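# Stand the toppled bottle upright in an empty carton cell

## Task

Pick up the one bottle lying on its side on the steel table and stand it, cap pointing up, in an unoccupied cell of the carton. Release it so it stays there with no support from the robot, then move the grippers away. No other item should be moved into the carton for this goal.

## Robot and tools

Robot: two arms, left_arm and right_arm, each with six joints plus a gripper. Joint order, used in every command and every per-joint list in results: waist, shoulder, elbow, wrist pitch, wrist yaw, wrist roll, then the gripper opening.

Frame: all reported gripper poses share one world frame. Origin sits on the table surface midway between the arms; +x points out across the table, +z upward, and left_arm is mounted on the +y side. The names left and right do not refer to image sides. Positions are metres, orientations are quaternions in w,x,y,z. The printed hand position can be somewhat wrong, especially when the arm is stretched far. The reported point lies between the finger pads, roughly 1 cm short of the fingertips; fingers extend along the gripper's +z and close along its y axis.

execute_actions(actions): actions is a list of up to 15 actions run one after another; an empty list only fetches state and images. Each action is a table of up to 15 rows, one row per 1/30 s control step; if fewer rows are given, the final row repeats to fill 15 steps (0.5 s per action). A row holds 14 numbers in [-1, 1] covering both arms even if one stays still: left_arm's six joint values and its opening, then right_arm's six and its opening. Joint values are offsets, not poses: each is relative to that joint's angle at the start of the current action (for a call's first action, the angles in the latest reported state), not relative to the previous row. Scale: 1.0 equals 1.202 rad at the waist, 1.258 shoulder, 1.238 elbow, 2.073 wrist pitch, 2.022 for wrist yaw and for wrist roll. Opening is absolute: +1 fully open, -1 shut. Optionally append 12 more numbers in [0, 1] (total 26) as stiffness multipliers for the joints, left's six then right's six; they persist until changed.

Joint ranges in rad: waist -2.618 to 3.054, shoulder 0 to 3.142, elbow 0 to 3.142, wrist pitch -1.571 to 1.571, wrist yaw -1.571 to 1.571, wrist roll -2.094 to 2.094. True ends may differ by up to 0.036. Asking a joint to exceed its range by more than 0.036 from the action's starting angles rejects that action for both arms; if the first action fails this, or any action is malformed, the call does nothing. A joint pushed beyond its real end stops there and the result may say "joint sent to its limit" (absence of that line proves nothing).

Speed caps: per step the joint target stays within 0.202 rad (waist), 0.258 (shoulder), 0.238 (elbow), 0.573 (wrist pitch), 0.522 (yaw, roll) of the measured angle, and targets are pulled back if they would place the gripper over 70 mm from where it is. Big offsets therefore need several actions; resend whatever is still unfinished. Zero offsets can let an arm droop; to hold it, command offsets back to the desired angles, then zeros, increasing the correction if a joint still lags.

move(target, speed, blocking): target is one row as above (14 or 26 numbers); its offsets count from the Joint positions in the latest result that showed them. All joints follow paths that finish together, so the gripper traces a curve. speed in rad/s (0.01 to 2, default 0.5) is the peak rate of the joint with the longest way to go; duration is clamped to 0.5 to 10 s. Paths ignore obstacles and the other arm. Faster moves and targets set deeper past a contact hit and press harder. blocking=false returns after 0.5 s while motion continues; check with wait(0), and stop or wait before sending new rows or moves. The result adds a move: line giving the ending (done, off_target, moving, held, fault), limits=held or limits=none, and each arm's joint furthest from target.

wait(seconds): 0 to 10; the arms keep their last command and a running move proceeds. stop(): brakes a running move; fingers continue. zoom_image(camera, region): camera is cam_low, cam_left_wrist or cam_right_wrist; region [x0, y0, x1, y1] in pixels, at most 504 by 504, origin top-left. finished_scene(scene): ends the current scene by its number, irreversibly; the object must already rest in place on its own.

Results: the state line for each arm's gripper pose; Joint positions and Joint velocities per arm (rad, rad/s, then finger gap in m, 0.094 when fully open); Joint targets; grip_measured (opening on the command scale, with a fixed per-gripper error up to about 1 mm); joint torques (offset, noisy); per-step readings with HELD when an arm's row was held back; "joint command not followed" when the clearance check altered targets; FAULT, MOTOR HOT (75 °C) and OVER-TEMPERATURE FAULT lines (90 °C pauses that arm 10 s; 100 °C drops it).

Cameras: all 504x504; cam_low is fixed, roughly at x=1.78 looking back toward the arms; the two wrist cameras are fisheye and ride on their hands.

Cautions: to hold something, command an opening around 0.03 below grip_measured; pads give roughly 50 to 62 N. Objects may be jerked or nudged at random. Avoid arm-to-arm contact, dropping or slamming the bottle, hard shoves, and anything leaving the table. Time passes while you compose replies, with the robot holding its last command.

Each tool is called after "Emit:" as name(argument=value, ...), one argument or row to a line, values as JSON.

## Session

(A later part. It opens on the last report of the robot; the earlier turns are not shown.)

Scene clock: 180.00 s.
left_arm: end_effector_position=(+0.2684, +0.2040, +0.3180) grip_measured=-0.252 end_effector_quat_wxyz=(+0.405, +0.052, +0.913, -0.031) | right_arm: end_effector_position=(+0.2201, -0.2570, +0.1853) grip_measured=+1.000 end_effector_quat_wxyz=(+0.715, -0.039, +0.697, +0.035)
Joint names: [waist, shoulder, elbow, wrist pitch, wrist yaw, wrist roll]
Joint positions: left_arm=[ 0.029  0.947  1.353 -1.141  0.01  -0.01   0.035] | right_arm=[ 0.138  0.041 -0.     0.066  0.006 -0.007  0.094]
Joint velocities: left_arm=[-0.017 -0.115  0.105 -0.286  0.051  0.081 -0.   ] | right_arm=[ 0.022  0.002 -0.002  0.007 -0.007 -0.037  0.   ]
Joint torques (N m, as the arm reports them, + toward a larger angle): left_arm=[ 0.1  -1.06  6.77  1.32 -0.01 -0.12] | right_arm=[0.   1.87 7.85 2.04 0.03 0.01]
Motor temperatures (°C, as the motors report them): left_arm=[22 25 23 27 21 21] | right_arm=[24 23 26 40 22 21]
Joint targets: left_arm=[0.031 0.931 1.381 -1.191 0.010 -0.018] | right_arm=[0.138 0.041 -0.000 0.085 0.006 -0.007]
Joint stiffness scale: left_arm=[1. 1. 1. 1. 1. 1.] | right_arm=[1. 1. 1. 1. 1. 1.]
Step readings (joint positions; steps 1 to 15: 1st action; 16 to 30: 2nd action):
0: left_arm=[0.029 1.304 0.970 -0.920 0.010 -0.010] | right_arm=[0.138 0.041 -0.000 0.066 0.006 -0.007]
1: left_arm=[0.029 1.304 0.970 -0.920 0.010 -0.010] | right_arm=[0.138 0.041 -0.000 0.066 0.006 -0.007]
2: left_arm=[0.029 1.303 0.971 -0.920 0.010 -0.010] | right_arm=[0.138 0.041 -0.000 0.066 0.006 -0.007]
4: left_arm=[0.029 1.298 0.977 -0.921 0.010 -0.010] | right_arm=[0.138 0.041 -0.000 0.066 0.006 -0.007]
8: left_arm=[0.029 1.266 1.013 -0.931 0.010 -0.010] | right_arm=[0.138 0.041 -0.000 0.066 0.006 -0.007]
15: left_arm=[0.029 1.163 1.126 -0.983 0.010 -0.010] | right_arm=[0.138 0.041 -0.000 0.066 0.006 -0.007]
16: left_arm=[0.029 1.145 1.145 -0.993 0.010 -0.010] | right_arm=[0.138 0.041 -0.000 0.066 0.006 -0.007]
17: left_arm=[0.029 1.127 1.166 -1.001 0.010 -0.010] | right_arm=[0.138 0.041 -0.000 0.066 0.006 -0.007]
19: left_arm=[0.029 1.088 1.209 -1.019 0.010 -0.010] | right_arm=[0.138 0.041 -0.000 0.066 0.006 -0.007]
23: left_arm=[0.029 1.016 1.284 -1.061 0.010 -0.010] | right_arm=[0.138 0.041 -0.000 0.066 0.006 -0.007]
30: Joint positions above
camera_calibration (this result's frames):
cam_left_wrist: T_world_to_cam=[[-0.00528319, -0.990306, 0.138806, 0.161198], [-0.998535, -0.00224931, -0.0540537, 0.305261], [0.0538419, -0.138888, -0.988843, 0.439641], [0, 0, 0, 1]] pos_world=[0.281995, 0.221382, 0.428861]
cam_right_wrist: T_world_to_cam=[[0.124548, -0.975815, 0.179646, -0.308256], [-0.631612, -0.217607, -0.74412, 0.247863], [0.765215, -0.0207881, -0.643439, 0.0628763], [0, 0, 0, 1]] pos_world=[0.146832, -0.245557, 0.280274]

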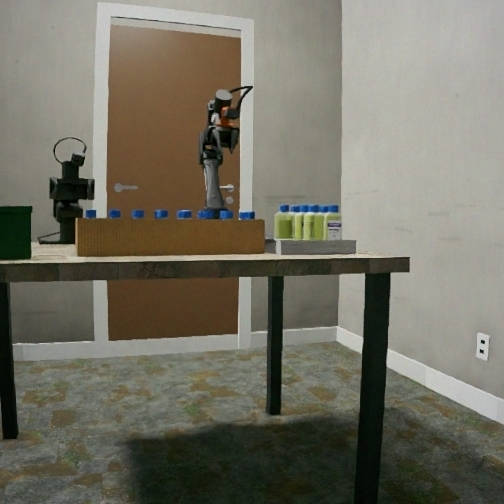

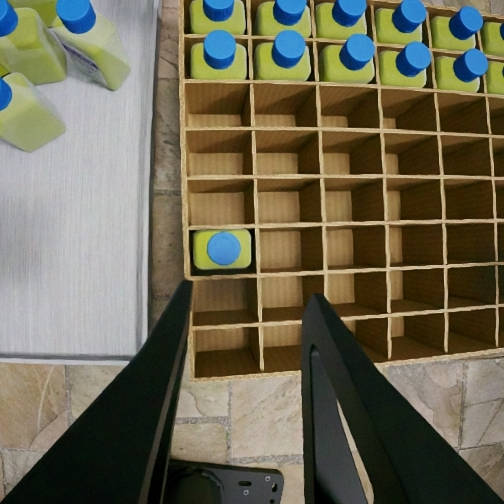

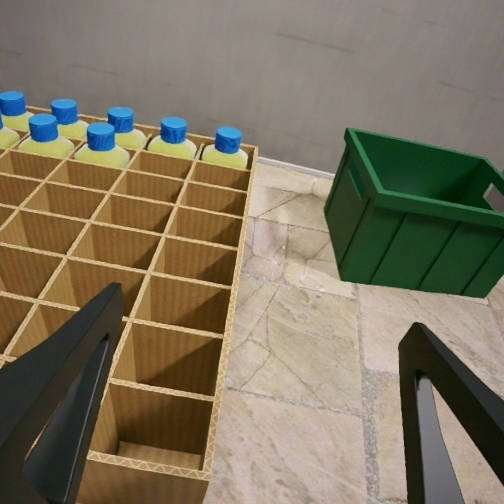

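The bottle sits in the cell cap-up, and the gripper is clear. I'll zoom in to confirm before ending the scene.

Emit:
zoom_image(
  camera="cam_left_wrist",
  region=[160, 190, 300, 300],
)

Emit:
zoom_image(
  camera="cam_low",
  region=[170, 180, 290, 260],
)

Region (160, 190, 300, 300) of cam_left_wrist's 504x504 image, scaled by 3.600, with more detail than that image has; it fills the top 396 rows of this view, and the rest is white.

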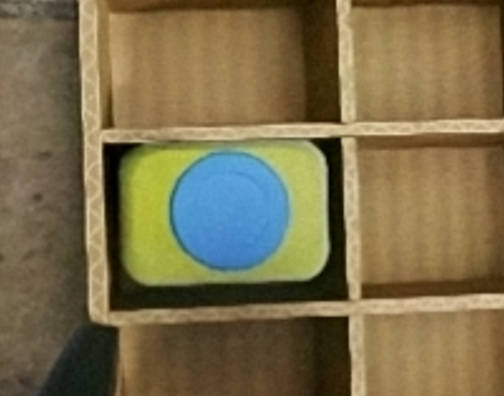

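Region (170, 180, 290, 260) of cam_low's 504x504 image, scaled by 4.200, with more detail than that image has.

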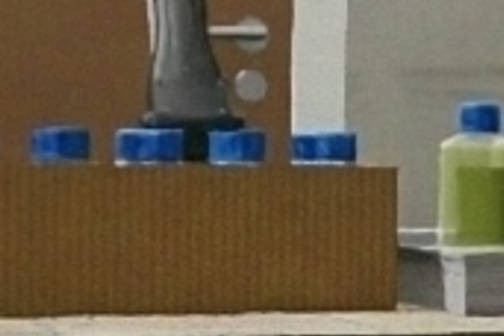

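The bottle is upright and centred in the cell, with its cap no higher than the others.

Emit:
finished_scene(
  scene=2,
)

The scene is finished: the task was done.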